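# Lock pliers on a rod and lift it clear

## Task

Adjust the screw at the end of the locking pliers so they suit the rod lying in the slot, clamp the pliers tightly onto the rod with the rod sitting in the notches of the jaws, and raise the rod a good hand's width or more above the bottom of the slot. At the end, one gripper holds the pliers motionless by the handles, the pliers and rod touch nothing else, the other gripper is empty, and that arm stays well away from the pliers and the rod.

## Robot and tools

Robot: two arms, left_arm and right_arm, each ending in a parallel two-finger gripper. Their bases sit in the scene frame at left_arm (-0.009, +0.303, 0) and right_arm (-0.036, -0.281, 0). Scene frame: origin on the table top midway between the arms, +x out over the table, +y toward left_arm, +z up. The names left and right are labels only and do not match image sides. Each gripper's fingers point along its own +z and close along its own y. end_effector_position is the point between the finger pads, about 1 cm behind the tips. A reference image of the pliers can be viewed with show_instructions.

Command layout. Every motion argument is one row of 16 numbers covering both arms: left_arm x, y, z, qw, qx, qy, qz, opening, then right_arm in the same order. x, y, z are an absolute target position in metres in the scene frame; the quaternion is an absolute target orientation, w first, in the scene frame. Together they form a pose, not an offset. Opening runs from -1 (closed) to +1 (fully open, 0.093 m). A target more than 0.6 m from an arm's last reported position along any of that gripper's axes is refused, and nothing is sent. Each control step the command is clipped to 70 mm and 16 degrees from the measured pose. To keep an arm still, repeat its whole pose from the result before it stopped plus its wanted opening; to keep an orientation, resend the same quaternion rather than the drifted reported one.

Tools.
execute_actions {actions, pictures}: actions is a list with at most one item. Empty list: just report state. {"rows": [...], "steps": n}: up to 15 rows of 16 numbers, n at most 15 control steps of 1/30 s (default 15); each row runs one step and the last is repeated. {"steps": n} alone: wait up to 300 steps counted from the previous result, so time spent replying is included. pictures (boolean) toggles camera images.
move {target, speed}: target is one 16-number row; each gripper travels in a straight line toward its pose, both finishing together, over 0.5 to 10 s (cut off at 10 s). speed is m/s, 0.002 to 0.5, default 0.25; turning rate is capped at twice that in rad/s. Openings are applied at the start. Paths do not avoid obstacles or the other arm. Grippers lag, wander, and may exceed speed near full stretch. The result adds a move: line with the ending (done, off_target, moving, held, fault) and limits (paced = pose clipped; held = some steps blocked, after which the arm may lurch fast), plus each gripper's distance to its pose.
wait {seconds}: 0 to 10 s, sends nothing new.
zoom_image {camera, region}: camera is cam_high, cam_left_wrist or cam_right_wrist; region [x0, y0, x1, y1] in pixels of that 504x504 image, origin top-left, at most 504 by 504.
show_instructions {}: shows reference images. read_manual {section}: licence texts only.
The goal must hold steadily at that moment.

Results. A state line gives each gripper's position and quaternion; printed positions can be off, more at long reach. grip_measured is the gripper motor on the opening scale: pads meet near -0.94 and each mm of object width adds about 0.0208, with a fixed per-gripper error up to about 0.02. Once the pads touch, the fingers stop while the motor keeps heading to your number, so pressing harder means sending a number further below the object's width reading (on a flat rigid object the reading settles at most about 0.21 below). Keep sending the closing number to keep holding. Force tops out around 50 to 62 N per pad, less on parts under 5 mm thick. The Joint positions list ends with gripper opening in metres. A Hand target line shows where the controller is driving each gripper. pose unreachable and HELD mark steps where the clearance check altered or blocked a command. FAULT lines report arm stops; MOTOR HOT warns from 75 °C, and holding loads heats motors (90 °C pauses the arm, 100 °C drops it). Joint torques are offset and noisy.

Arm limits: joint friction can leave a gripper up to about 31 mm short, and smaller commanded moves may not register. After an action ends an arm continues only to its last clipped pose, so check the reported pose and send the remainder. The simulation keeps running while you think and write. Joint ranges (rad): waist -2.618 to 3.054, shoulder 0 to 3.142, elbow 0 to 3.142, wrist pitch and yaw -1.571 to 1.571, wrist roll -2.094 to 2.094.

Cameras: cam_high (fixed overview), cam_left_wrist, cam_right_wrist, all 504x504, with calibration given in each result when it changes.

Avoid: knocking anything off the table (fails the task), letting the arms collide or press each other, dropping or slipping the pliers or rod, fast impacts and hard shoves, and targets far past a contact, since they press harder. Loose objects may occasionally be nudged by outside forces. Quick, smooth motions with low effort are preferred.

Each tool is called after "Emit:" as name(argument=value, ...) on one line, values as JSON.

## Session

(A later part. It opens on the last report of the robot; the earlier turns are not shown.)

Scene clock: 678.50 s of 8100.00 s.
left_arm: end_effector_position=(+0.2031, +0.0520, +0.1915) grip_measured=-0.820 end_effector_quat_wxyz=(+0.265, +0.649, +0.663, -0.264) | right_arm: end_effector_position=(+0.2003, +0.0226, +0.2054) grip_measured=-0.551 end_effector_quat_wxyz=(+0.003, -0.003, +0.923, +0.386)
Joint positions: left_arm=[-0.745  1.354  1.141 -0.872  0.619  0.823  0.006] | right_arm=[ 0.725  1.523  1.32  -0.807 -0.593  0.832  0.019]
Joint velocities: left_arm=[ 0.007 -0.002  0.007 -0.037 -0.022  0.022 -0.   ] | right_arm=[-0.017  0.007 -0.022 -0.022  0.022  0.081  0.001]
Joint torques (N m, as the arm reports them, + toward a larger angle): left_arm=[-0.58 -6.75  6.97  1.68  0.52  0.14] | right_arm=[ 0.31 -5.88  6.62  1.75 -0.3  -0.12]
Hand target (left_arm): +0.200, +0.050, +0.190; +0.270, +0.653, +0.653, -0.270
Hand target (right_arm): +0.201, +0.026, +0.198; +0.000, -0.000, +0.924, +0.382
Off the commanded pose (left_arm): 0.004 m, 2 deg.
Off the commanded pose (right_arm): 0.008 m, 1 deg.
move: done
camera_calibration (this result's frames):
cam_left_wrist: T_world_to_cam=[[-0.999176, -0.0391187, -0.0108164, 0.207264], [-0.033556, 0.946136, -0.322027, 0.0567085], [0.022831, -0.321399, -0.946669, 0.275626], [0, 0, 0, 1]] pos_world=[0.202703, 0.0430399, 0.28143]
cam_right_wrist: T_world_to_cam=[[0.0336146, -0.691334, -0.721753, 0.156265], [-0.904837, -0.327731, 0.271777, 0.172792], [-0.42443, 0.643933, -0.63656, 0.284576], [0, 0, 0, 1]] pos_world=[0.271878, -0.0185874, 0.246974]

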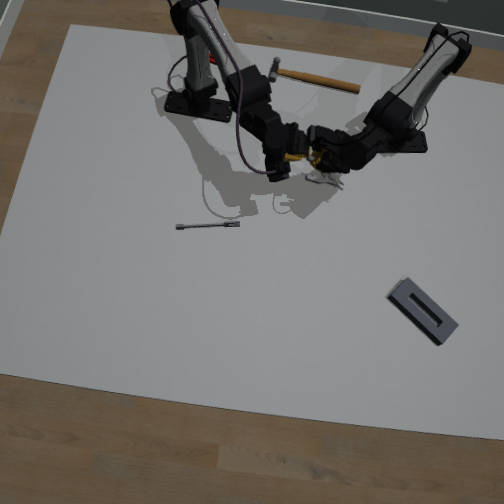

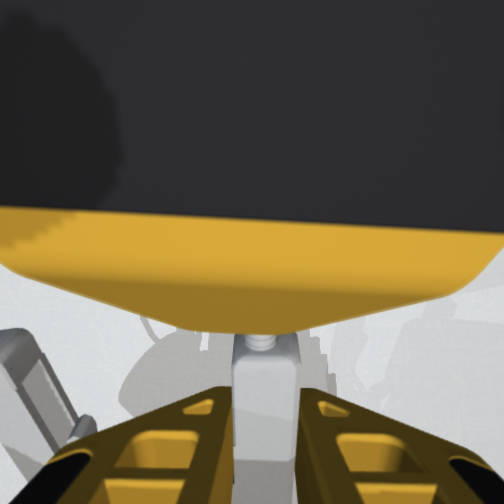

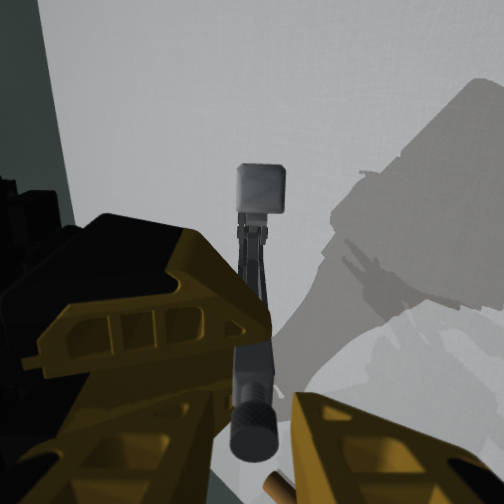

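Emit:
move(target=[0.2,0.05,0.19,0.2706,0.6533,0.6533,-0.2706,-0.95,0.202,0.026,0.198,0,0,0.9239,0.3827,-0.88], speed=0.04)

Emit:
move(target=[0.2,0.05,0.19,0.2706,0.6533,0.6533,-0.2706,-0.95,0.202,0.026,0.198,-0.2056,0.4964,0.7792,0.3227,-0.88], speed=0.3)

Emit:
move(target=[0.2,0.05,0.19,0.2706,0.6533,0.6533,-0.2706,-0.95,0.202,0.026,0.198,-0.2056,0.4964,0.7792,0.3227,-0.5], speed=0.3)

Emit:
move(target=[0.2,0.05,0.19,0.2706,0.6533,0.6533,-0.2706,-0.95,0.2,-0.05,0.27,-0.0333,0.0805,0.9204,0.3812,-0.5], speed=0.15)

Scene clock: 683.27 s of 8100.00 s.
left_arm: end_effector_position=(+0.2031, +0.0521, +0.1915) grip_measured=-0.820 end_effector_quat_wxyz=(+0.265, +0.649, +0.663, -0.264) | right_arm: end_effector_position=(+0.2007, +0.0225, +0.2053) grip_measured=-0.864 end_effector_quat_wxyz=(+0.004, -0.002, +0.923, +0.385)
Joint positions: left_arm=[-0.745  1.354  1.141 -0.872  0.619  0.823  0.006] | right_arm=[ 0.725  1.523  1.32  -0.806 -0.591  0.833  0.004]
Joint velocities: left_arm=[-0.007 -0.012 -0.017 -0.095 -0.022 -0.022 -0.001] | right_arm=[-0.012  0.012  0.007 -0.007 -0.007  0.007  0.   ]
Joint torques (N m, as the arm reports them, + toward a larger angle): left_arm=[-0.61 -6.71  7.02  1.68  0.51  0.17] | right_arm=[ 0.23 -5.69  6.74  1.81 -0.28 -0.09]
Hand target (left_arm): +0.200, +0.050, +0.190; +0.270, +0.653, +0.653, -0.270
Hand target (right_arm): +0.202, +0.026, +0.198; -0.000, -0.000, +0.924, +0.383
Off the commanded pose (left_arm): 0.004 m, 2 deg.
Off the commanded pose (right_arm): 0.008 m, 1 deg.
move: done
camera_calibration (this result's frames):
cam_left_wrist: T_world_to_cam=[[-0.999167, -0.0392935, -0.011009, 0.207352], [-0.0336661, 0.946221, -0.321764, 0.0566341], [0.0230602, -0.321126, -0.946756, 0.275561], [0, 0, 0, 1]] pos_world=[0.202731, 0.043049, 0.281395]
cam_right_wrist: T_world_to_cam=[[0.0329237, -0.692161, -0.720992, 0.156117], [-0.905763, -0.325616, 0.271234, 0.173394], [-0.422504, 0.644118, -0.637654, 0.284579], [0, 0, 0, 1]] pos_world=[0.27215, -0.018785, 0.246992]

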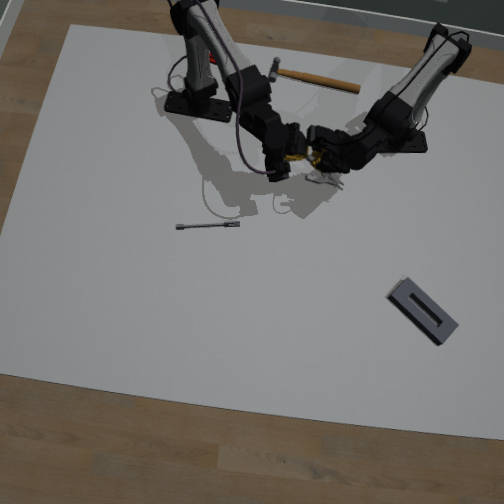

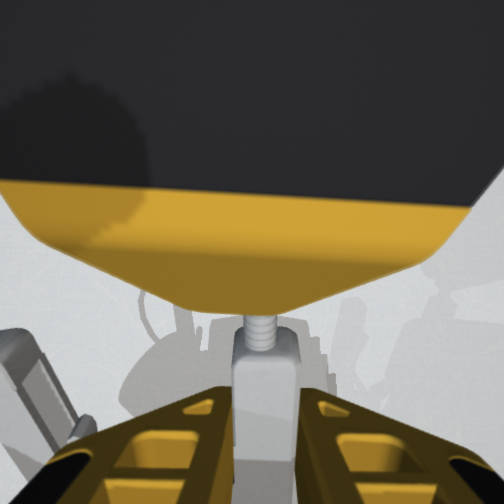

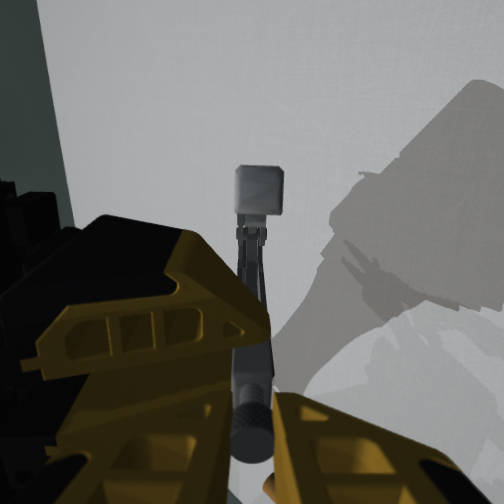

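Scene clock: 685.80 s of 8100.00 s.
left_arm: end_effector_position=(+0.2040, +0.0520, +0.1916) grip_measured=-0.820 end_effector_quat_wxyz=(+0.267, +0.651, +0.661, -0.262) | right_arm: end_effector_position=(+0.1986, +0.0196, +0.2025) grip_measured=-0.865 end_effector_quat_wxyz=(-0.203, +0.497, +0.782, +0.318)
Joint positions: left_arm=[-0.745  1.354  1.141 -0.869  0.616  0.829  0.006] | right_arm=[ 0.725  1.523  1.32  -0.827 -0.584  1.961  0.004]
Joint velocities: left_arm=[-0.002 -0.002 -0.012 -0.081 -0.022 -0.022 -0.001] | right_arm=[ 0.007 -0.012  0.022 -0.037 -0.007  0.022  0.   ]
Joint torques (N m, as the arm reports them, + toward a larger angle): left_arm=[-0.49 -6.89  7.11  1.64  0.54  0.08] | right_arm=[ 0.27 -5.61  6.73  1.94 -0.35 -0.09]
Hand target (left_arm): +0.200, +0.050, +0.190; +0.270, +0.653, +0.653, -0.271
Hand target (right_arm): +0.202, +0.026, +0.198; -0.206, +0.496, +0.779, +0.322
Off the commanded pose (left_arm): 0.005 m, 1 deg.
Off the commanded pose (right_arm): 0.009 m, 1 deg.
move: done
camera_calibration (this result's frames):
cam_left_wrist: T_world_to_cam=[[-0.999158, -0.0361477, -0.0194067, 0.209632], [-0.0279874, 0.946383, -0.321833, 0.0556406], [0.0299997, -0.321019, -0.946597, 0.274162], [0, 0, 0, 1]] pos_world=[0.202788, 0.0429316, 0.281496]
cam_right_wrist: T_world_to_cam=[[-0.894103, -0.310184, -0.323057, 0.248176], [-0.410209, 0.277685, 0.868688, -0.0598862], [-0.179745, 0.909218, -0.375519, 0.177231], [0, 0, 0, 1]] pos_world=[0.229186, -0.0675324, 0.198751]

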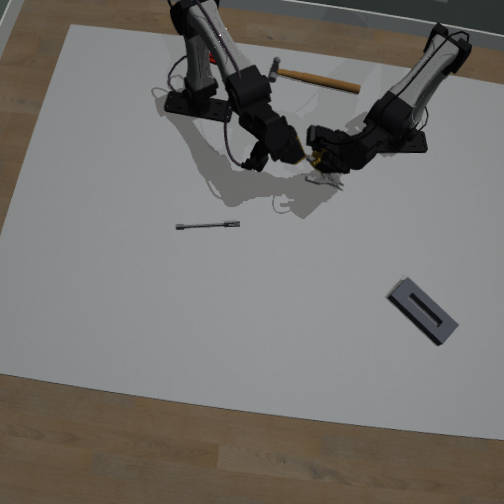

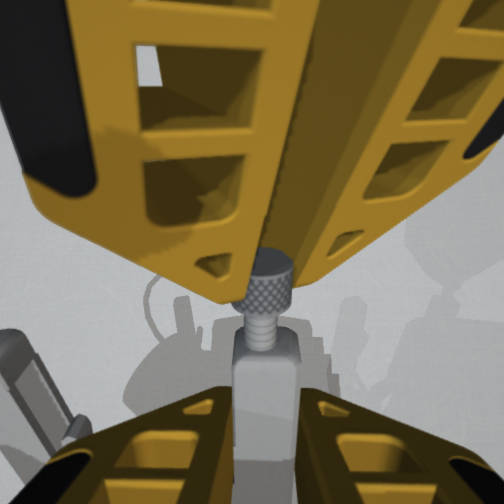

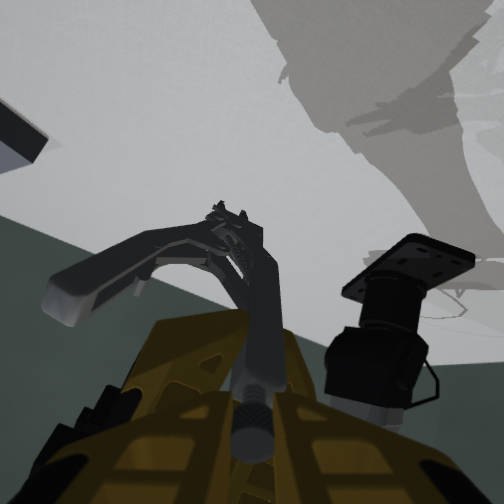

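Scene clock: 686.50 s of 8100.00 s.
left_arm: end_effector_position=(+0.2034, +0.0519, +0.1916) grip_measured=-0.820 end_effector_quat_wxyz=(+0.266, +0.651, +0.660, -0.263) | right_arm: end_effector_position=(+0.2012, +0.0216, +0.2044) grip_measured=-0.501 end_effector_quat_wxyz=(-0.201, +0.496, +0.780, +0.325)
Joint positions: left_arm=[-0.745  1.354  1.141 -0.871  0.619  0.829  0.006] | right_arm=[ 0.725  1.523  1.32  -0.81  -0.583  1.967  0.021]
Joint velocities: left_arm=[ 0.002 -0.017 -0.002 -0.051 -0.095  0.037 -0.   ] | right_arm=[-0.017  0.007  0.007 -0.007  0.11   0.066  0.001]
Joint torques (N m, as the arm reports them, + toward a larger angle): left_arm=[-0.45 -6.87  6.93  1.66  0.54  0.06] | right_arm=[ 0.3  -5.64  6.64  1.77 -0.34 -0.08]
Hand target (left_arm): +0.200, +0.050, +0.190; +0.270, +0.653, +0.653, -0.270
Hand target (right_arm): +0.202, +0.026, +0.198; -0.206, +0.496, +0.779, +0.323
Off the commanded pose (left_arm): 0.004 m, 1 deg.
Off the commanded pose (right_arm): 0.008 m, 1 deg.
move: done
camera_calibration (this result's frames):
cam_left_wrist: T_world_to_cam=[[-0.999254, -0.0349134, -0.0164978, 0.208429], [-0.0277293, 0.946108, -0.322662, 0.0558063], [0.0268739, -0.321964, -0.94637, 0.274843], [0, 0, 0, 1]] pos_world=[0.202435, 0.0429678, 0.281549]
cam_right_wrist: T_world_to_cam=[[-0.892289, -0.302648, -0.335, 0.253624], [-0.417425, 0.270392, 0.867551, -0.0592075], [-0.171981, 0.913943, -0.367601, 0.173371], [0, 0, 0, 1]] pos_world=[0.231408, -0.0656828, 0.200061]

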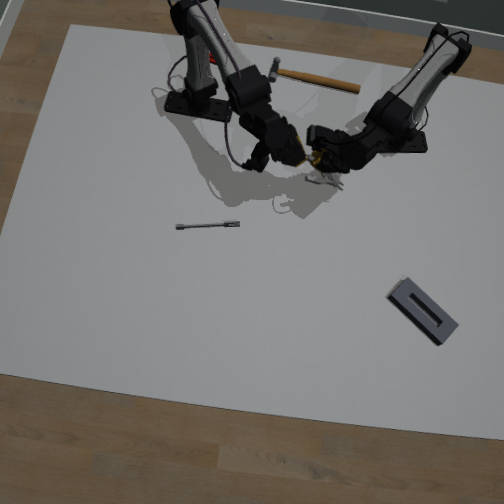

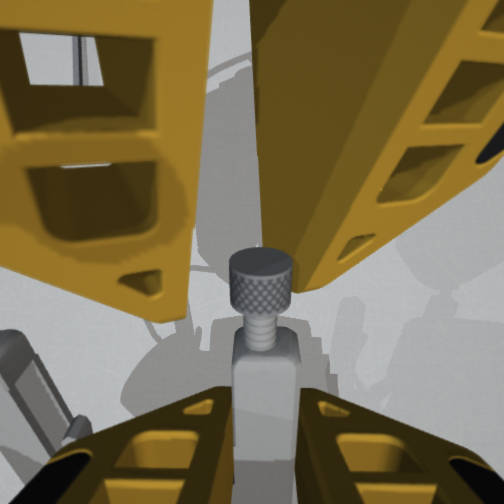

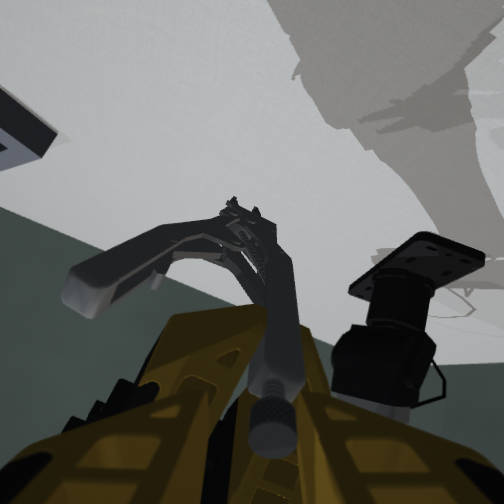

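Scene clock: 690.17 s of 8100.00 s.
left_arm: end_effector_position=(+0.2029, +0.0521, +0.1914) grip_measured=-0.820 end_effector_quat_wxyz=(+0.265, +0.651, +0.661, -0.264) | right_arm: end_effector_position=(+0.2029, -0.0476, +0.2596) grip_measured=-0.501 end_effector_quat_wxyz=(-0.044, +0.087, +0.923, +0.373)
Joint positions: left_arm=[-0.745  1.354  1.141 -0.873  0.62   0.829  0.006] | right_arm=[ 0.511  1.49   1.541 -1.24  -0.686  0.775  0.021]
Joint velocities: left_arm=[-0.022 -0.012 -0.002 -0.037 -0.022 -0.007  0.002] | right_arm=[-0.007 -0.002  0.002 -0.007  0.037 -0.051  0.   ]
Joint torques (N m, as the arm reports them, + toward a larger angle): left_arm=[-0.54 -6.89  7.09  1.66  0.5   0.05] | right_arm=[-0.9  -7.57  8.53  1.12 -0.43 -0.26]
Hand target (left_arm): +0.200, +0.050, +0.190; +0.270, +0.653, +0.653, -0.271
Hand target (right_arm): +0.201, -0.050, +0.271; -0.035, +0.081, +0.920, +0.382
Off the commanded pose (left_arm): 0.004 m, 1 deg.
Off the commanded pose (right_arm): 0.011 m, 2 deg.
move: off_target (right_arm)
camera_calibration (this result's frames):
cam_left_wrist: T_world_to_cam=[[-0.999306, -0.0345441, -0.0139164, 0.207425], [-0.0282342, 0.946398, -0.321766, 0.0554562], [0.0242856, -0.32115, -0.946717, 0.275283], [0, 0, 0, 1]] pos_world=[0.202161, 0.0430889, 0.281346]
cam_right_wrist: T_world_to_cam=[[-0.168022, -0.698793, -0.695311, 0.180437], [-0.885649, -0.20273, 0.417763, 0.101564], [-0.43289, 0.685995, -0.584822, 0.355604], [0, 0, 0, 1]] pos_world=[0.274205, -0.0972639, 0.290995]

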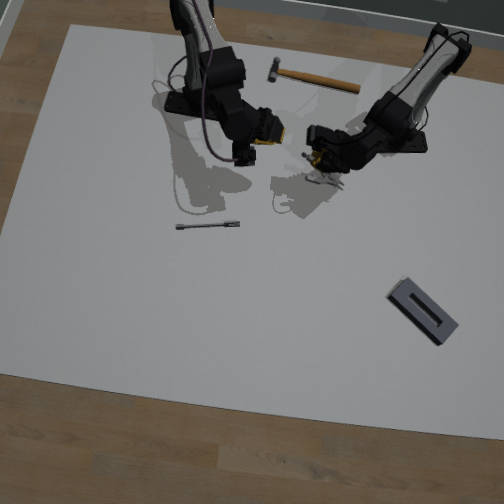

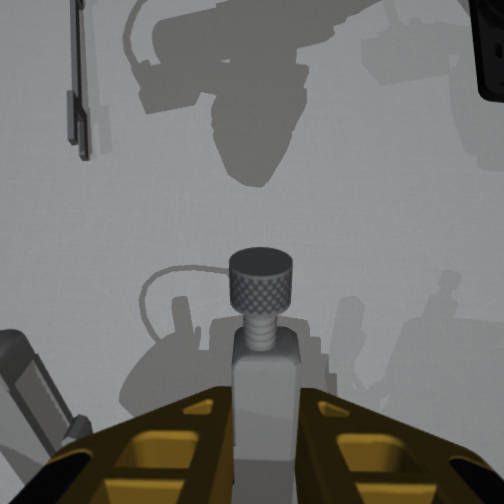

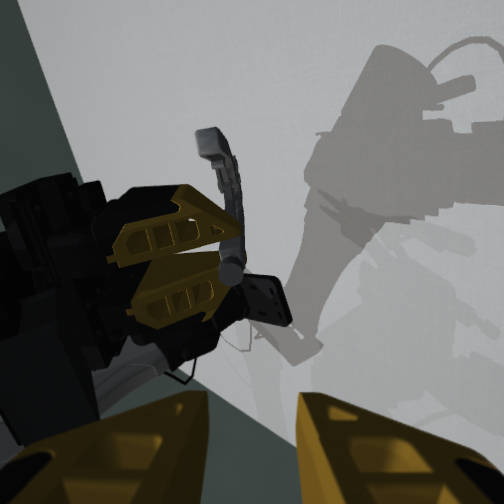

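Now go to the slot with an intermediate waypoint.

Emit:
move(target=[0.36,0.22,0.25,0.7071,0,0.7071,0,-0.95,0.22,-0.08,0.15,0.5,-0.4,0.65,0.4,-0.9], speed=0.2)

Emit:
move(target=[0.507,0.39,0.235,0.6484,-0.3374,0.6214,0.282,-0.95,0.30,0.135,0.07,0.6355,-0.31,0.6355,0.31,-0.9], speed=0.15)

Scene clock: 697.87 s of 8100.00 s.
left_arm: end_effector_position=(+0.3555, +0.2261, +0.2535) grip_measured=-0.821 end_effector_quat_wxyz=(+0.696, +0.008, +0.717, +0.016) | right_arm: end_effector_position=(+0.2207, -0.0778, +0.1554) grip_measured=-0.898 end_effector_quat_wxyz=(+0.505, -0.398, +0.653, +0.400)
Joint positions: left_arm=[-0.56   1.104  0.505  0.567 -0.394  0.022  0.006] | right_arm=[ 0.297  1.254  0.334  0.621 -0.96  -0.126  0.002]
Joint velocities: left_arm=[-0.012 -0.007  0.002 -0.139 -0.007 -0.037 -0.001] | right_arm=[ 0.002  0.007 -0.002  0.022 -0.066 -0.022 -0.001]
Joint torques (N m, as the arm reports them, + toward a larger angle): left_arm=[-1.05 -2.97  8.19  3.11 -0.17 -0.02] | right_arm=[-0.89 -2.19  5.63  2.35 -0.25 -0.14]
Hand target (left_arm): +0.355, +0.224, +0.254; +0.704, +0.004, +0.710, +0.010
Hand target (right_arm): +0.220, -0.079, +0.150; +0.504, -0.396, +0.654, +0.402
Off the commanded pose (left_arm): 0.008 m, 3 deg.
Off the commanded pose (right_arm): 0.006 m, 1 deg.
move: off_target (left_arm)
camera_calibration (this result's frames):
cam_left_wrist: T_world_to_cam=[[0.0370383, -0.998786, -0.0324694, 0.221172], [-0.451452, 0.0122635, -0.892211, 0.421341], [0.891526, 0.0477043, -0.45045, -0.131321], [0, 0, 0, 1]] pos_world=[0.299099, 0.222001, 0.323953]
cam_right_wrist: T_world_to_cam=[[0.932904, -0.346615, -0.097713, -0.218551], [-0.274821, -0.509869, -0.815173, 0.187607], [0.232731, 0.787332, -0.570916, 0.18194], [0, 0, 0, 1]] pos_world=[0.213102, -0.123345, 0.235449]

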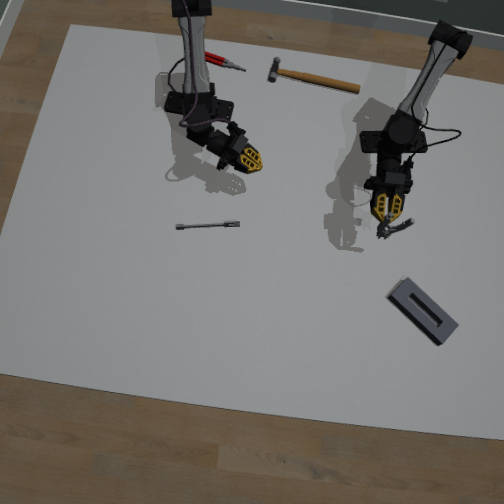

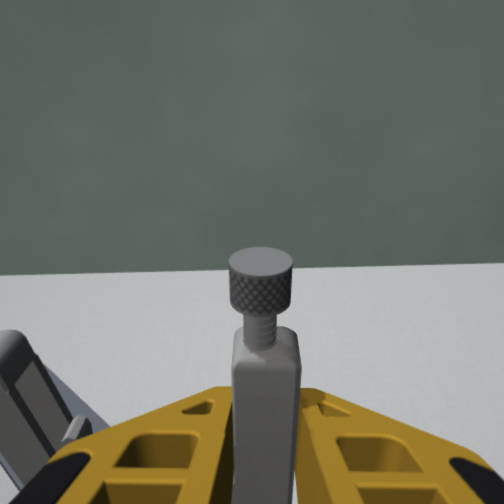

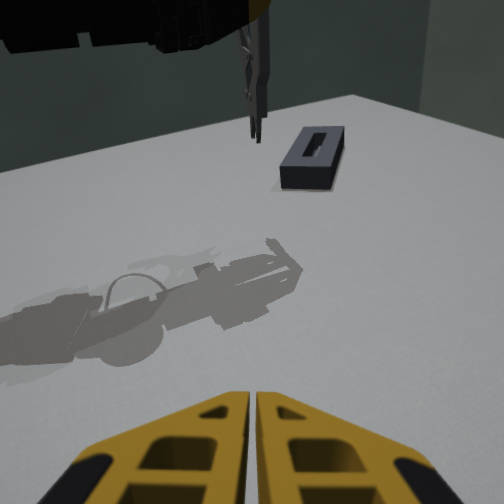

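Scene clock: 701.33 s of 8100.00 s.
left_arm: end_effector_position=(+0.5021, +0.3877, +0.2227) grip_measured=-0.821 end_effector_quat_wxyz=(+0.636, -0.321, +0.639, +0.289) | right_arm: end_effector_position=(+0.2950, +0.1302, +0.0626) grip_measured=-0.898 end_effector_quat_wxyz=(+0.624, -0.317, +0.646, +0.305)
Joint positions: left_arm=[-0.291  1.947  1.17   0.734 -1.005 -0.076  0.006] | right_arm=[ 0.948  2.313  0.855  1.422 -0.025 -0.001  0.002]
Joint velocities: left_arm=[ 0.002 -0.007 -0.002 -0.007 -0.037  0.037 -0.001] | right_arm=[ 0.007 -0.007 -0.007 -0.095 -0.051  0.022  0.   ]
Joint torques (N m, as the arm reports them, + toward a larger angle): left_arm=[  0.23 -11.76  12.08   2.35  -0.21  -0.04] | right_arm=[  0.33 -10.09   5.96   2.68   0.03  -0.19]
Hand target (left_arm): +0.505, +0.392, +0.234; +0.646, -0.335, +0.624, +0.285
Hand target (right_arm): +0.297, +0.134, +0.069; +0.636, -0.313, +0.636, +0.306
Off the commanded pose (left_arm): 0.013 m, 3 deg.
Off the commanded pose (right_arm): 0.010 m, 2 deg.
move: off_target (left_arm)
camera_calibration (this result's frames):
cam_left_wrist: T_world_to_cam=[[0.794276, -0.606168, 0.0410545, -0.172668], [-0.242081, -0.377734, -0.893708, 0.50443], [0.557245, 0.699913, -0.446767, -0.3694], [0, 0, 0, 1]] pos_world=[0.465106, 0.344422, 0.292866]
cam_right_wrist: T_world_to_cam=[[0.799414, -0.600245, 0.0253709, -0.160089], [-0.25817, -0.381352, -0.887648, 0.221334], [0.542481, 0.703048, -0.459823, -0.139449], [0, 0, 0, 1]] pos_world=[0.260768, 0.0863526, 0.136406]

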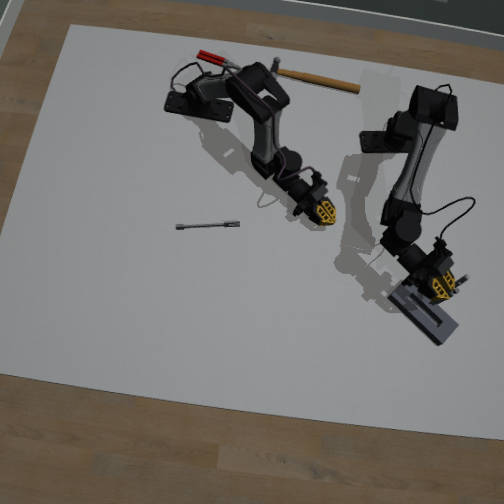

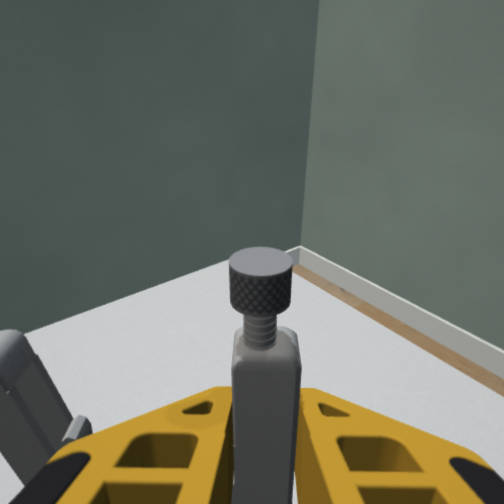

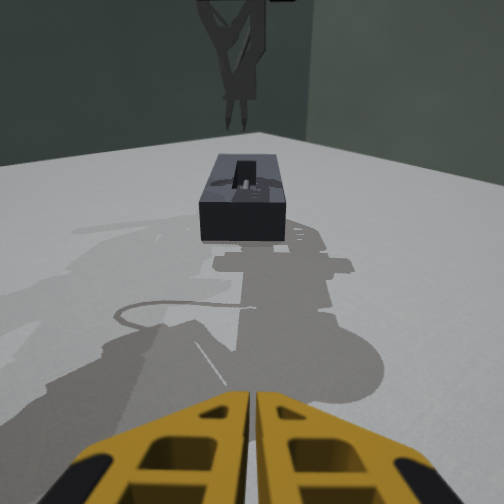

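Emit:
move(target=[0.512,0.386,0.195,0.6484,-0.3374,0.6214,0.282,-0.95,0.30,0.135,0.07,0.6355,-0.31,0.6355,0.31,-0.9], speed=0.03)

Emit:
zoom_image(camera="cam_right_wrist", region=[190,100,300,230])

Scene clock: 705.93 s of 8100.00 s.
left_arm: end_effector_position=(+0.5108, +0.3879, +0.1878) grip_measured=-0.821 end_effector_quat_wxyz=(+0.634, -0.327, +0.637, +0.291) | right_arm: end_effector_position=(+0.2971, +0.1322, +0.0665) grip_measured=-0.898 end_effector_quat_wxyz=(+0.628, -0.314, +0.643, +0.306)
Joint positions: left_arm=[-0.291  2.053  1.17   0.834 -1.018 -0.088  0.006] | right_arm=[ 0.948  2.313  0.867  1.422 -0.022 -0.002  0.002]
Joint velocities: left_arm=[-0.022 -0.007  0.007  0.022 -0.066 -0.022  0.   ] | right_arm=[-0.022 -0.022 -0.017  0.037  0.051  0.051 -0.   ]
Joint torques (N m, as the arm reports them, + toward a larger angle): left_arm=[ -0.67 -12.37   9.28   2.53  -0.21  -0.01] | right_arm=[-0.31 -9.96  5.98  2.65 -0.07 -0.13]
Hand target (left_arm): +0.512, +0.386, +0.195; +0.648, -0.338, +0.622, +0.282
Hand target (right_arm): +0.300, +0.135, +0.070; +0.635, -0.310, +0.636, +0.310
Off the commanded pose (left_arm): 0.008 m, 3 deg.
Off the commanded pose (right_arm): 0.005 m, 1 deg.
move: off_target (left_arm)
camera_calibration (this result's frames):
cam_left_wrist: T_world_to_cam=[[0.802337, -0.595022, 0.0469559, -0.187556], [-0.23431, -0.386346, -0.892096, 0.474547], [0.548958, 0.704759, -0.449399, -0.387091], [0, 0, 0, 1]] pos_world=[0.474171, 0.344545, 0.25819]
cam_right_wrist: T_world_to_cam=[[0.797613, -0.602596, 0.0263014, -0.159973], [-0.252185, -0.372776, -0.892995, 0.223556], [0.54792, 0.705632, -0.449297, -0.142862], [0, 0, 0, 1]] pos_world=[0.262251, 0.0877455, 0.139655]

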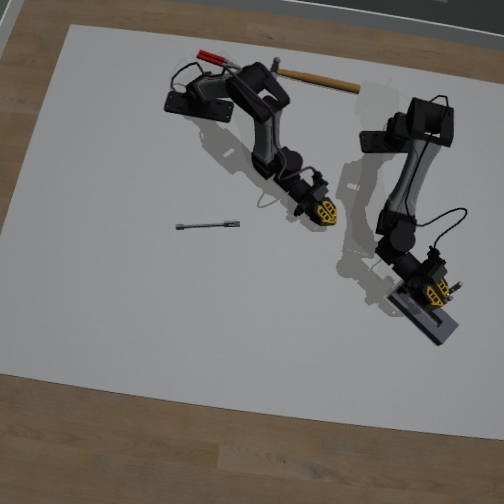

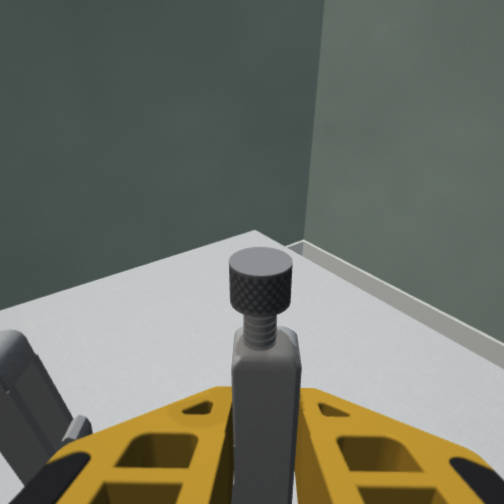

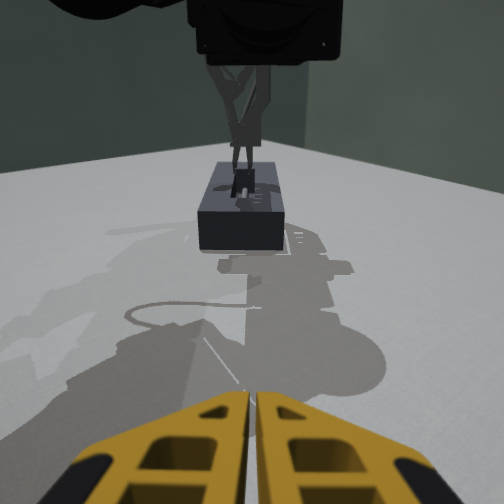

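Region (190, 100, 300, 230) of cam_right_wrist's 504x504 image, scaled by 3.877, with more detail than that image has; it fills the left 426 columns of this view, and the rest is white.

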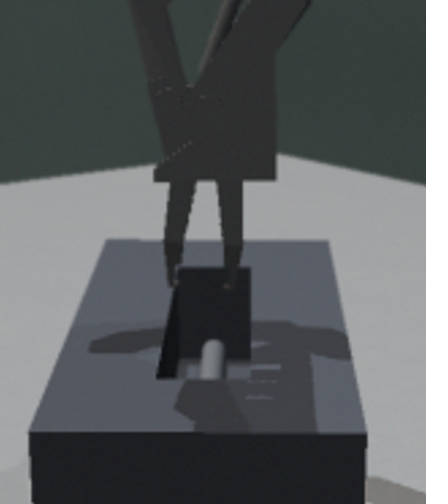

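Emit:
move(target=[0.513,0.385,0.178,0.6484,-0.3374,0.6214,0.282,-0.95,0.30,0.135,0.07,0.6355,-0.31,0.6355,0.31,-0.9], speed=0.01)

Emit:
zoom_image(camera="cam_right_wrist", region=[190,100,300,230])

Scene clock: 711.10 s of 8100.00 s.
left_arm: end_effector_position=(+0.5133, +0.3881, +0.1778) grip_measured=-0.821 end_effector_quat_wxyz=(+0.640, -0.333, +0.630, +0.288) | right_arm: end_effector_position=(+0.2971, +0.1322, +0.0665) grip_measured=-0.898 end_effector_quat_wxyz=(+0.628, -0.314, +0.643, +0.306)
Joint positions: left_arm=[-0.291  2.095  1.17   0.896 -1.023 -0.088  0.006] | right_arm=[ 0.948  2.313  0.867  1.422 -0.022 -0.002  0.002]
Joint velocities: left_arm=[ 0.002  0.002 -0.002  0.007  0.022 -0.066 -0.   ] | right_arm=[-0.007 -0.022 -0.007 -0.007  0.051 -0.051 -0.   ]
Joint torques (N m, as the arm reports them, + toward a larger angle): left_arm=[ -0.71 -12.4    7.85   2.58  -0.2   -0.02] | right_arm=[-0.36 -9.98  5.9   2.67 -0.07 -0.12]
Hand target (left_arm): +0.513, +0.385, +0.178; +0.648, -0.338, +0.622, +0.282
Hand target (right_arm): +0.300, +0.135, +0.070; +0.635, -0.310, +0.636, +0.310
Off the commanded pose (left_arm): 0.003 m, 2 deg.
Off the commanded pose (right_arm): 0.005 m, 1 deg.
move: done
camera_calibration (this result's frames):
cam_left_wrist: T_world_to_cam=[[0.804131, -0.590921, 0.0646928, -0.194731], [-0.214072, -0.389388, -0.895852, 0.457687], [0.554568, 0.706534, -0.439619, -0.398435], [0, 0, 0, 1]] pos_world=[0.475527, 0.344655, 0.247458]
cam_right_wrist: T_world_to_cam=[[0.797613, -0.602596, 0.0263014, -0.159973], [-0.252185, -0.372776, -0.892995, 0.223556], [0.54792, 0.705632, -0.449297, -0.142862], [0, 0, 0, 1]] pos_world=[0.262251, 0.0877455, 0.139655]

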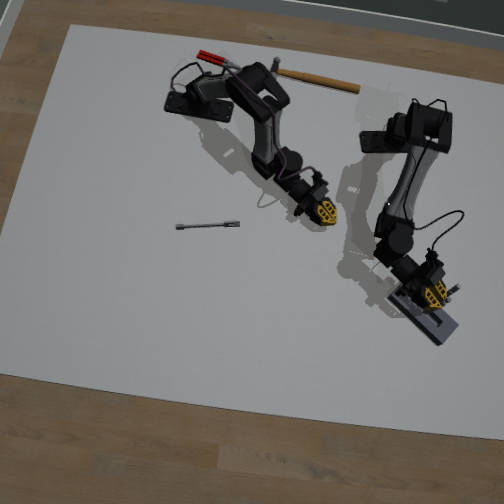

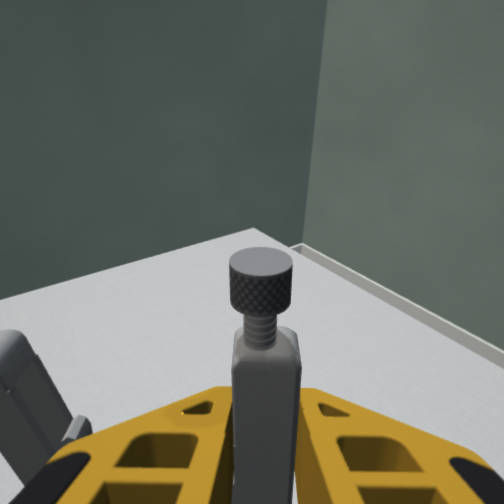

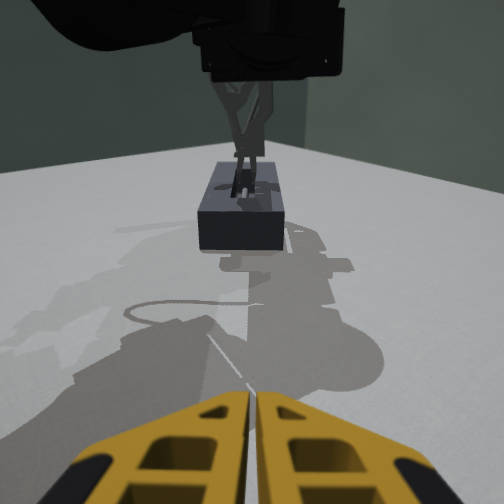

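Region (190, 100, 300, 230) of cam_right_wrist's 504x504 image, scaled by 3.877, with more detail than that image has; it fills the left 426 columns of this view, and the rest is white.

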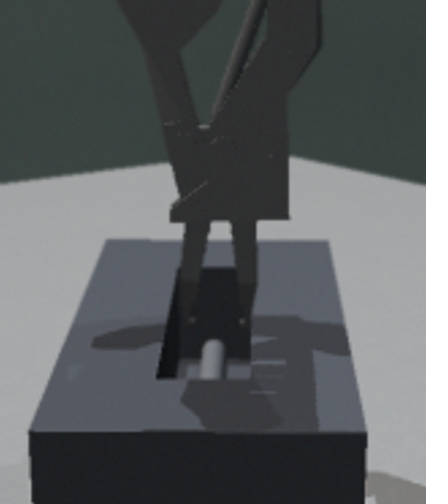

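Emit:
move(target=[0.507,0.39,0.167,0.6484,-0.3374,0.6214,0.282,-0.95,0.30,0.135,0.07,0.6355,-0.31,0.6355,0.31,-0.9], speed=0.01)

Emit:
zoom_image(camera="cam_right_wrist", region=[190,100,300,230])

Scene clock: 715.67 s of 8100.00 s.
left_arm: end_effector_position=(+0.5100, +0.3885, +0.1721) grip_measured=-0.821 end_effector_quat_wxyz=(+0.645, -0.336, +0.625, +0.285) | right_arm: end_effector_position=(+0.2971, +0.1322, +0.0665) grip_measured=-0.898 end_effector_quat_wxyz=(+0.628, -0.314, +0.643, +0.306)
Joint positions: left_arm=[-0.291  2.106  1.144  0.949 -1.024 -0.088  0.006] | right_arm=[ 0.948  2.313  0.867  1.422 -0.022 -0.002  0.002]
Joint velocities: left_arm=[-0.007 -0.007 -0.007 -0.007  0.007  0.022  0.001] | right_arm=[ 0.007 -0.012 -0.002 -0.022  0.007  0.007  0.001]
Joint torques (N m, as the arm reports them, + toward a larger angle): left_arm=[ -0.19 -12.48   6.02   2.54  -0.09   0.03] | right_arm=[ -0.37 -10.01   5.92   2.68  -0.05  -0.11]
Hand target (left_arm): +0.507, +0.390, +0.167; +0.648, -0.338, +0.622, +0.282
Hand target (right_arm): +0.300, +0.135, +0.070; +0.635, -0.310, +0.636, +0.310
Off the commanded pose (left_arm): 0.006 m, 1 deg.
Off the commanded pose (right_arm): 0.005 m, 1 deg.
move: done
camera_calibration (this result's frames):
cam_left_wrist: T_world_to_cam=[[0.803127, -0.590473, 0.0795535, -0.193632], [-0.198621, -0.39122, -0.898608, 0.445357], [0.561727, 0.705895, -0.43148, -0.404166], [0, 0, 0, 1]] pos_world=[0.470999, 0.345197, 0.241216]
cam_right_wrist: T_world_to_cam=[[0.797613, -0.602596, 0.0263014, -0.159973], [-0.252185, -0.372776, -0.892995, 0.223556], [0.54792, 0.705632, -0.449297, -0.142862], [0, 0, 0, 1]] pos_world=[0.262251, 0.0877455, 0.139655]

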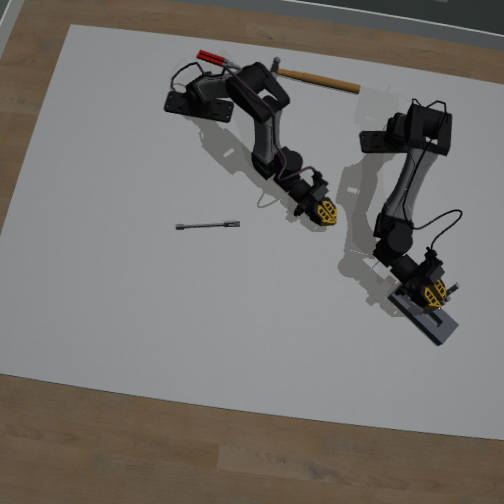

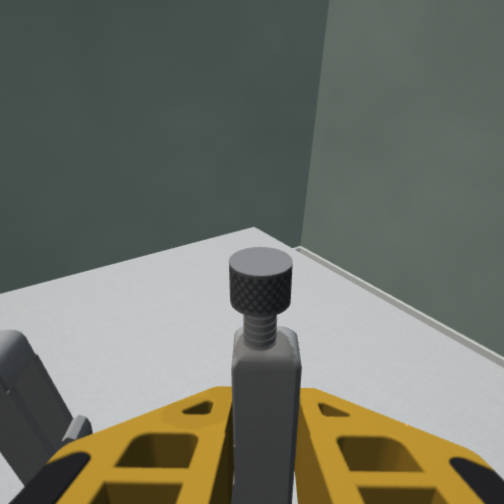

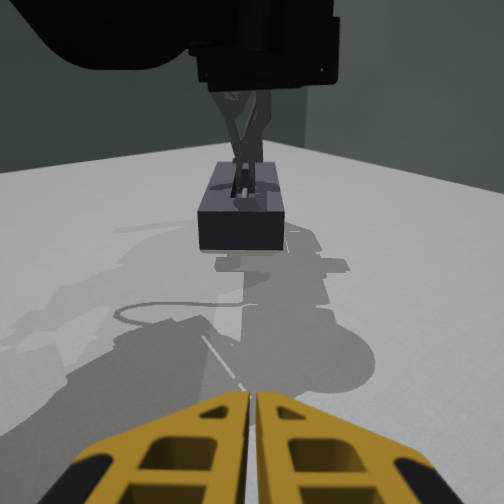

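Region (190, 100, 300, 230) of cam_right_wrist's 504x504 image, scaled by 3.877, with more detail than that image has; it fills the left 426 columns of this view, and the rest is white.

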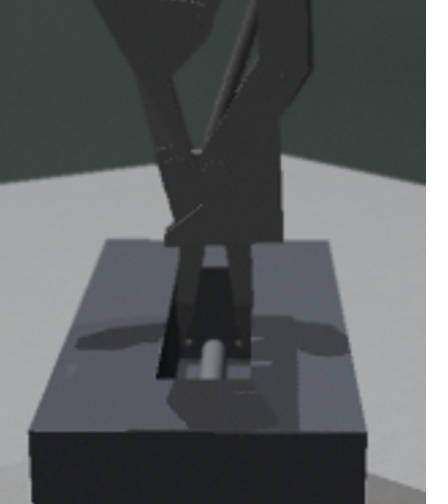

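In. Continue down.

Emit:
move(target=[0.505,0.391,0.146,0.6484,-0.3374,0.6214,0.282,-0.95,0.30,0.135,0.07,0.6355,-0.31,0.6355,0.31,-0.9], speed=0.01)

Emit:
zoom_image(camera="cam_right_wrist", region=[190,100,300,230])

Scene clock: 720.03 s of 8100.00 s.
left_arm: end_effector_position=(+0.5100, +0.3886, +0.1540) grip_measured=-0.821 end_effector_quat_wxyz=(+0.646, -0.337, +0.623, +0.284) | right_arm: end_effector_position=(+0.2971, +0.1322, +0.0665) grip_measured=-0.898 end_effector_quat_wxyz=(+0.628, -0.314, +0.643, +0.306)
Joint positions: left_arm=[-0.291  2.156  1.131  1.018 -1.025 -0.088  0.006] | right_arm=[ 0.948  2.313  0.867  1.422 -0.022 -0.002  0.002]
Joint velocities: left_arm=[-0.007 -0.002 -0.002 -0.081 -0.037 -0.022  0.001] | right_arm=[-0.007  0.012  0.012  0.022  0.051  0.037 -0.002]
Joint torques (N m, as the arm reports them, + toward a larger angle): left_arm=[  0.01 -12.58   4.72   2.59  -0.06   0.02] | right_arm=[-0.34 -9.98  5.9   2.68 -0.06 -0.11]
Hand target (left_arm): +0.505, +0.391, +0.146; +0.648, -0.338, +0.622, +0.282
Hand target (right_arm): +0.300, +0.135, +0.070; +0.635, -0.310, +0.636, +0.310
Off the commanded pose (left_arm): 0.010 m, 0 deg.
Off the commanded pose (right_arm): 0.005 m, 1 deg.
move: done
camera_calibration (this result's frames):
cam_left_wrist: T_world_to_cam=[[0.803624, -0.589203, 0.0838385, -0.193533], [-0.193593, -0.392016, -0.899358, 0.427052], [0.56277, 0.706515, -0.429099, -0.413193], [0, 0, 0, 1]] pos_world=[0.470735, 0.345308, 0.222998]
cam_right_wrist: T_world_to_cam=[[0.797613, -0.602596, 0.0263014, -0.159973], [-0.252185, -0.372776, -0.892995, 0.223556], [0.54792, 0.705632, -0.449297, -0.142862], [0, 0, 0, 1]] pos_world=[0.262251, 0.0877455, 0.139655]

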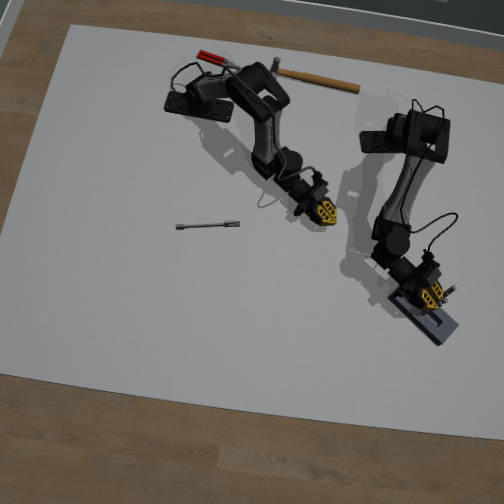

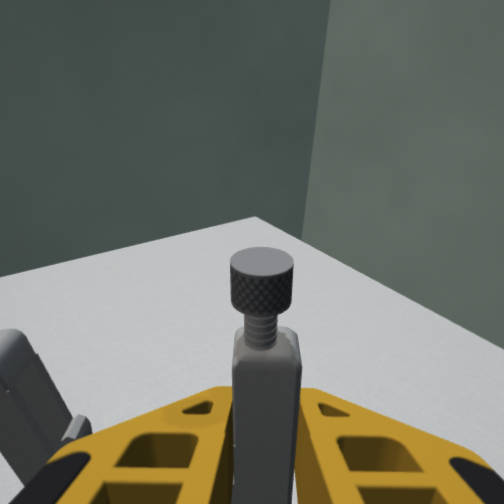

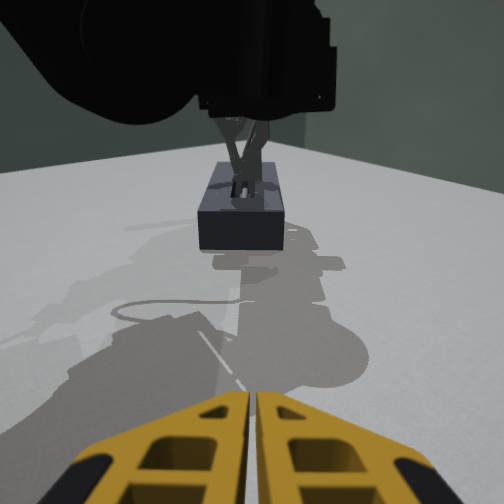

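Region (190, 100, 300, 230) of cam_right_wrist's 504x504 image, scaled by 3.877, with more detail than that image has; it fills the left 426 columns of this view, and the rest is white.

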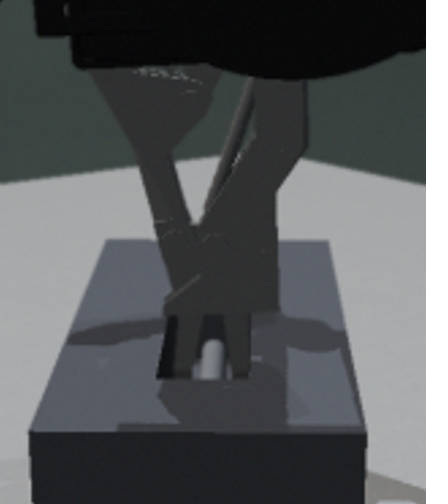

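Emit:
move(target=[0.505,0.391,0.139,0.6484,-0.3374,0.6214,0.282,-0.95,0.30,0.135,0.07,0.6355,-0.31,0.6355,0.31,-0.9], speed=0.008)

Emit:
zoom_image(camera="cam_right_wrist", region=[190,100,300,230])

Scene clock: 724.37 s of 8100.00 s.
left_arm: end_effector_position=(+0.5076, +0.3894, +0.1527) grip_measured=-0.821 end_effector_quat_wxyz=(+0.652, -0.342, +0.615, +0.282) | right_arm: end_effector_position=(+0.2971, +0.1322, +0.0665) grip_measured=-0.898 end_effector_quat_wxyz=(+0.628, -0.314, +0.643, +0.306)
Joint positions: left_arm=[-0.291  2.167  1.12   1.065 -1.031 -0.084  0.006] | right_arm=[ 0.948  2.313  0.867  1.422 -0.022 -0.002  0.002]
Joint velocities: left_arm=[ 0.002  0.002 -0.002 -0.007  0.037 -0.066 -0.001] | right_arm=[ 0.002  0.012  0.002  0.022  0.066 -0.051 -0.   ]
Joint torques (N m, as the arm reports them, + toward a larger angle): left_arm=[  0.15 -11.52   5.32   2.38   0.01   0.  ] | right_arm=[-0.3  -9.99  5.9   2.68 -0.07 -0.13]
Hand target (left_arm): +0.505, +0.391, +0.139; +0.648, -0.338, +0.622, +0.282
Hand target (right_arm): +0.300, +0.135, +0.070; +0.635, -0.310, +0.636, +0.310
Off the commanded pose (left_arm): 0.014 m, 1 deg.
Off the commanded pose (right_arm): 0.005 m, 1 deg.
move: off_target (left_arm)
camera_calibration (this result's frames):
cam_left_wrist: T_world_to_cam=[[0.804947, -0.584538, 0.101863, -0.196315], [-0.171522, -0.393582, -0.903146, 0.415664], [0.568015, 0.709512, -0.417074, -0.418663], [0, 0, 0, 1]] pos_world=[0.467126, 0.345891, 0.220789]
cam_right_wrist: T_world_to_cam=[[0.797613, -0.602596, 0.0263014, -0.159973], [-0.252185, -0.372776, -0.892995, 0.223556], [0.54792, 0.705632, -0.449297, -0.142862], [0, 0, 0, 1]] pos_world=[0.262251, 0.0877455, 0.139655]

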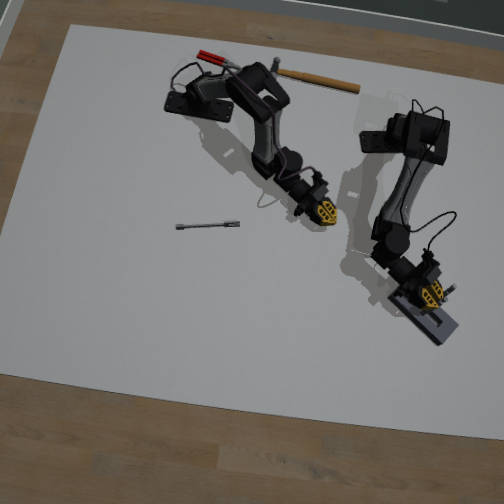

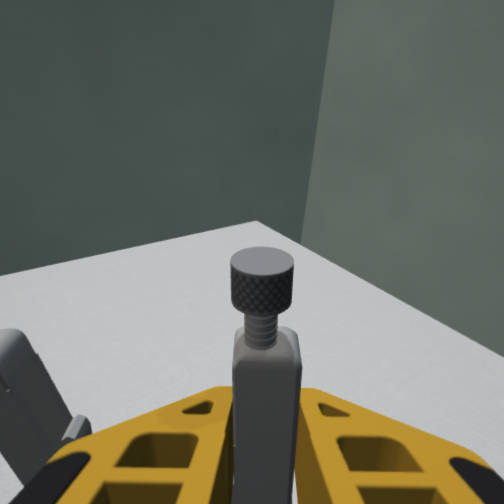

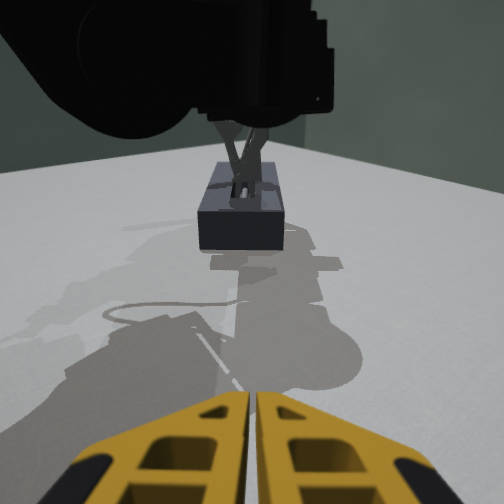

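Region (190, 100, 300, 230) of cam_right_wrist's 504x504 image, scaled by 3.877, with more detail than that image has; it fills the left 426 columns of this view, and the rest is white.

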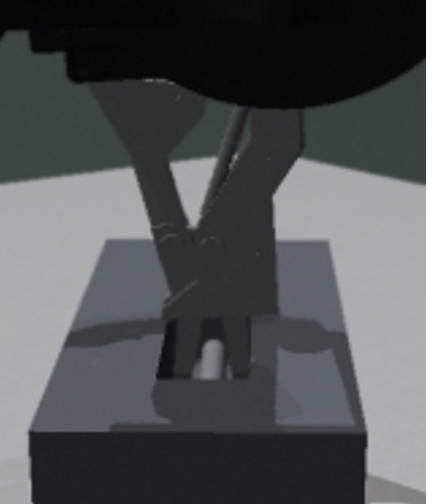

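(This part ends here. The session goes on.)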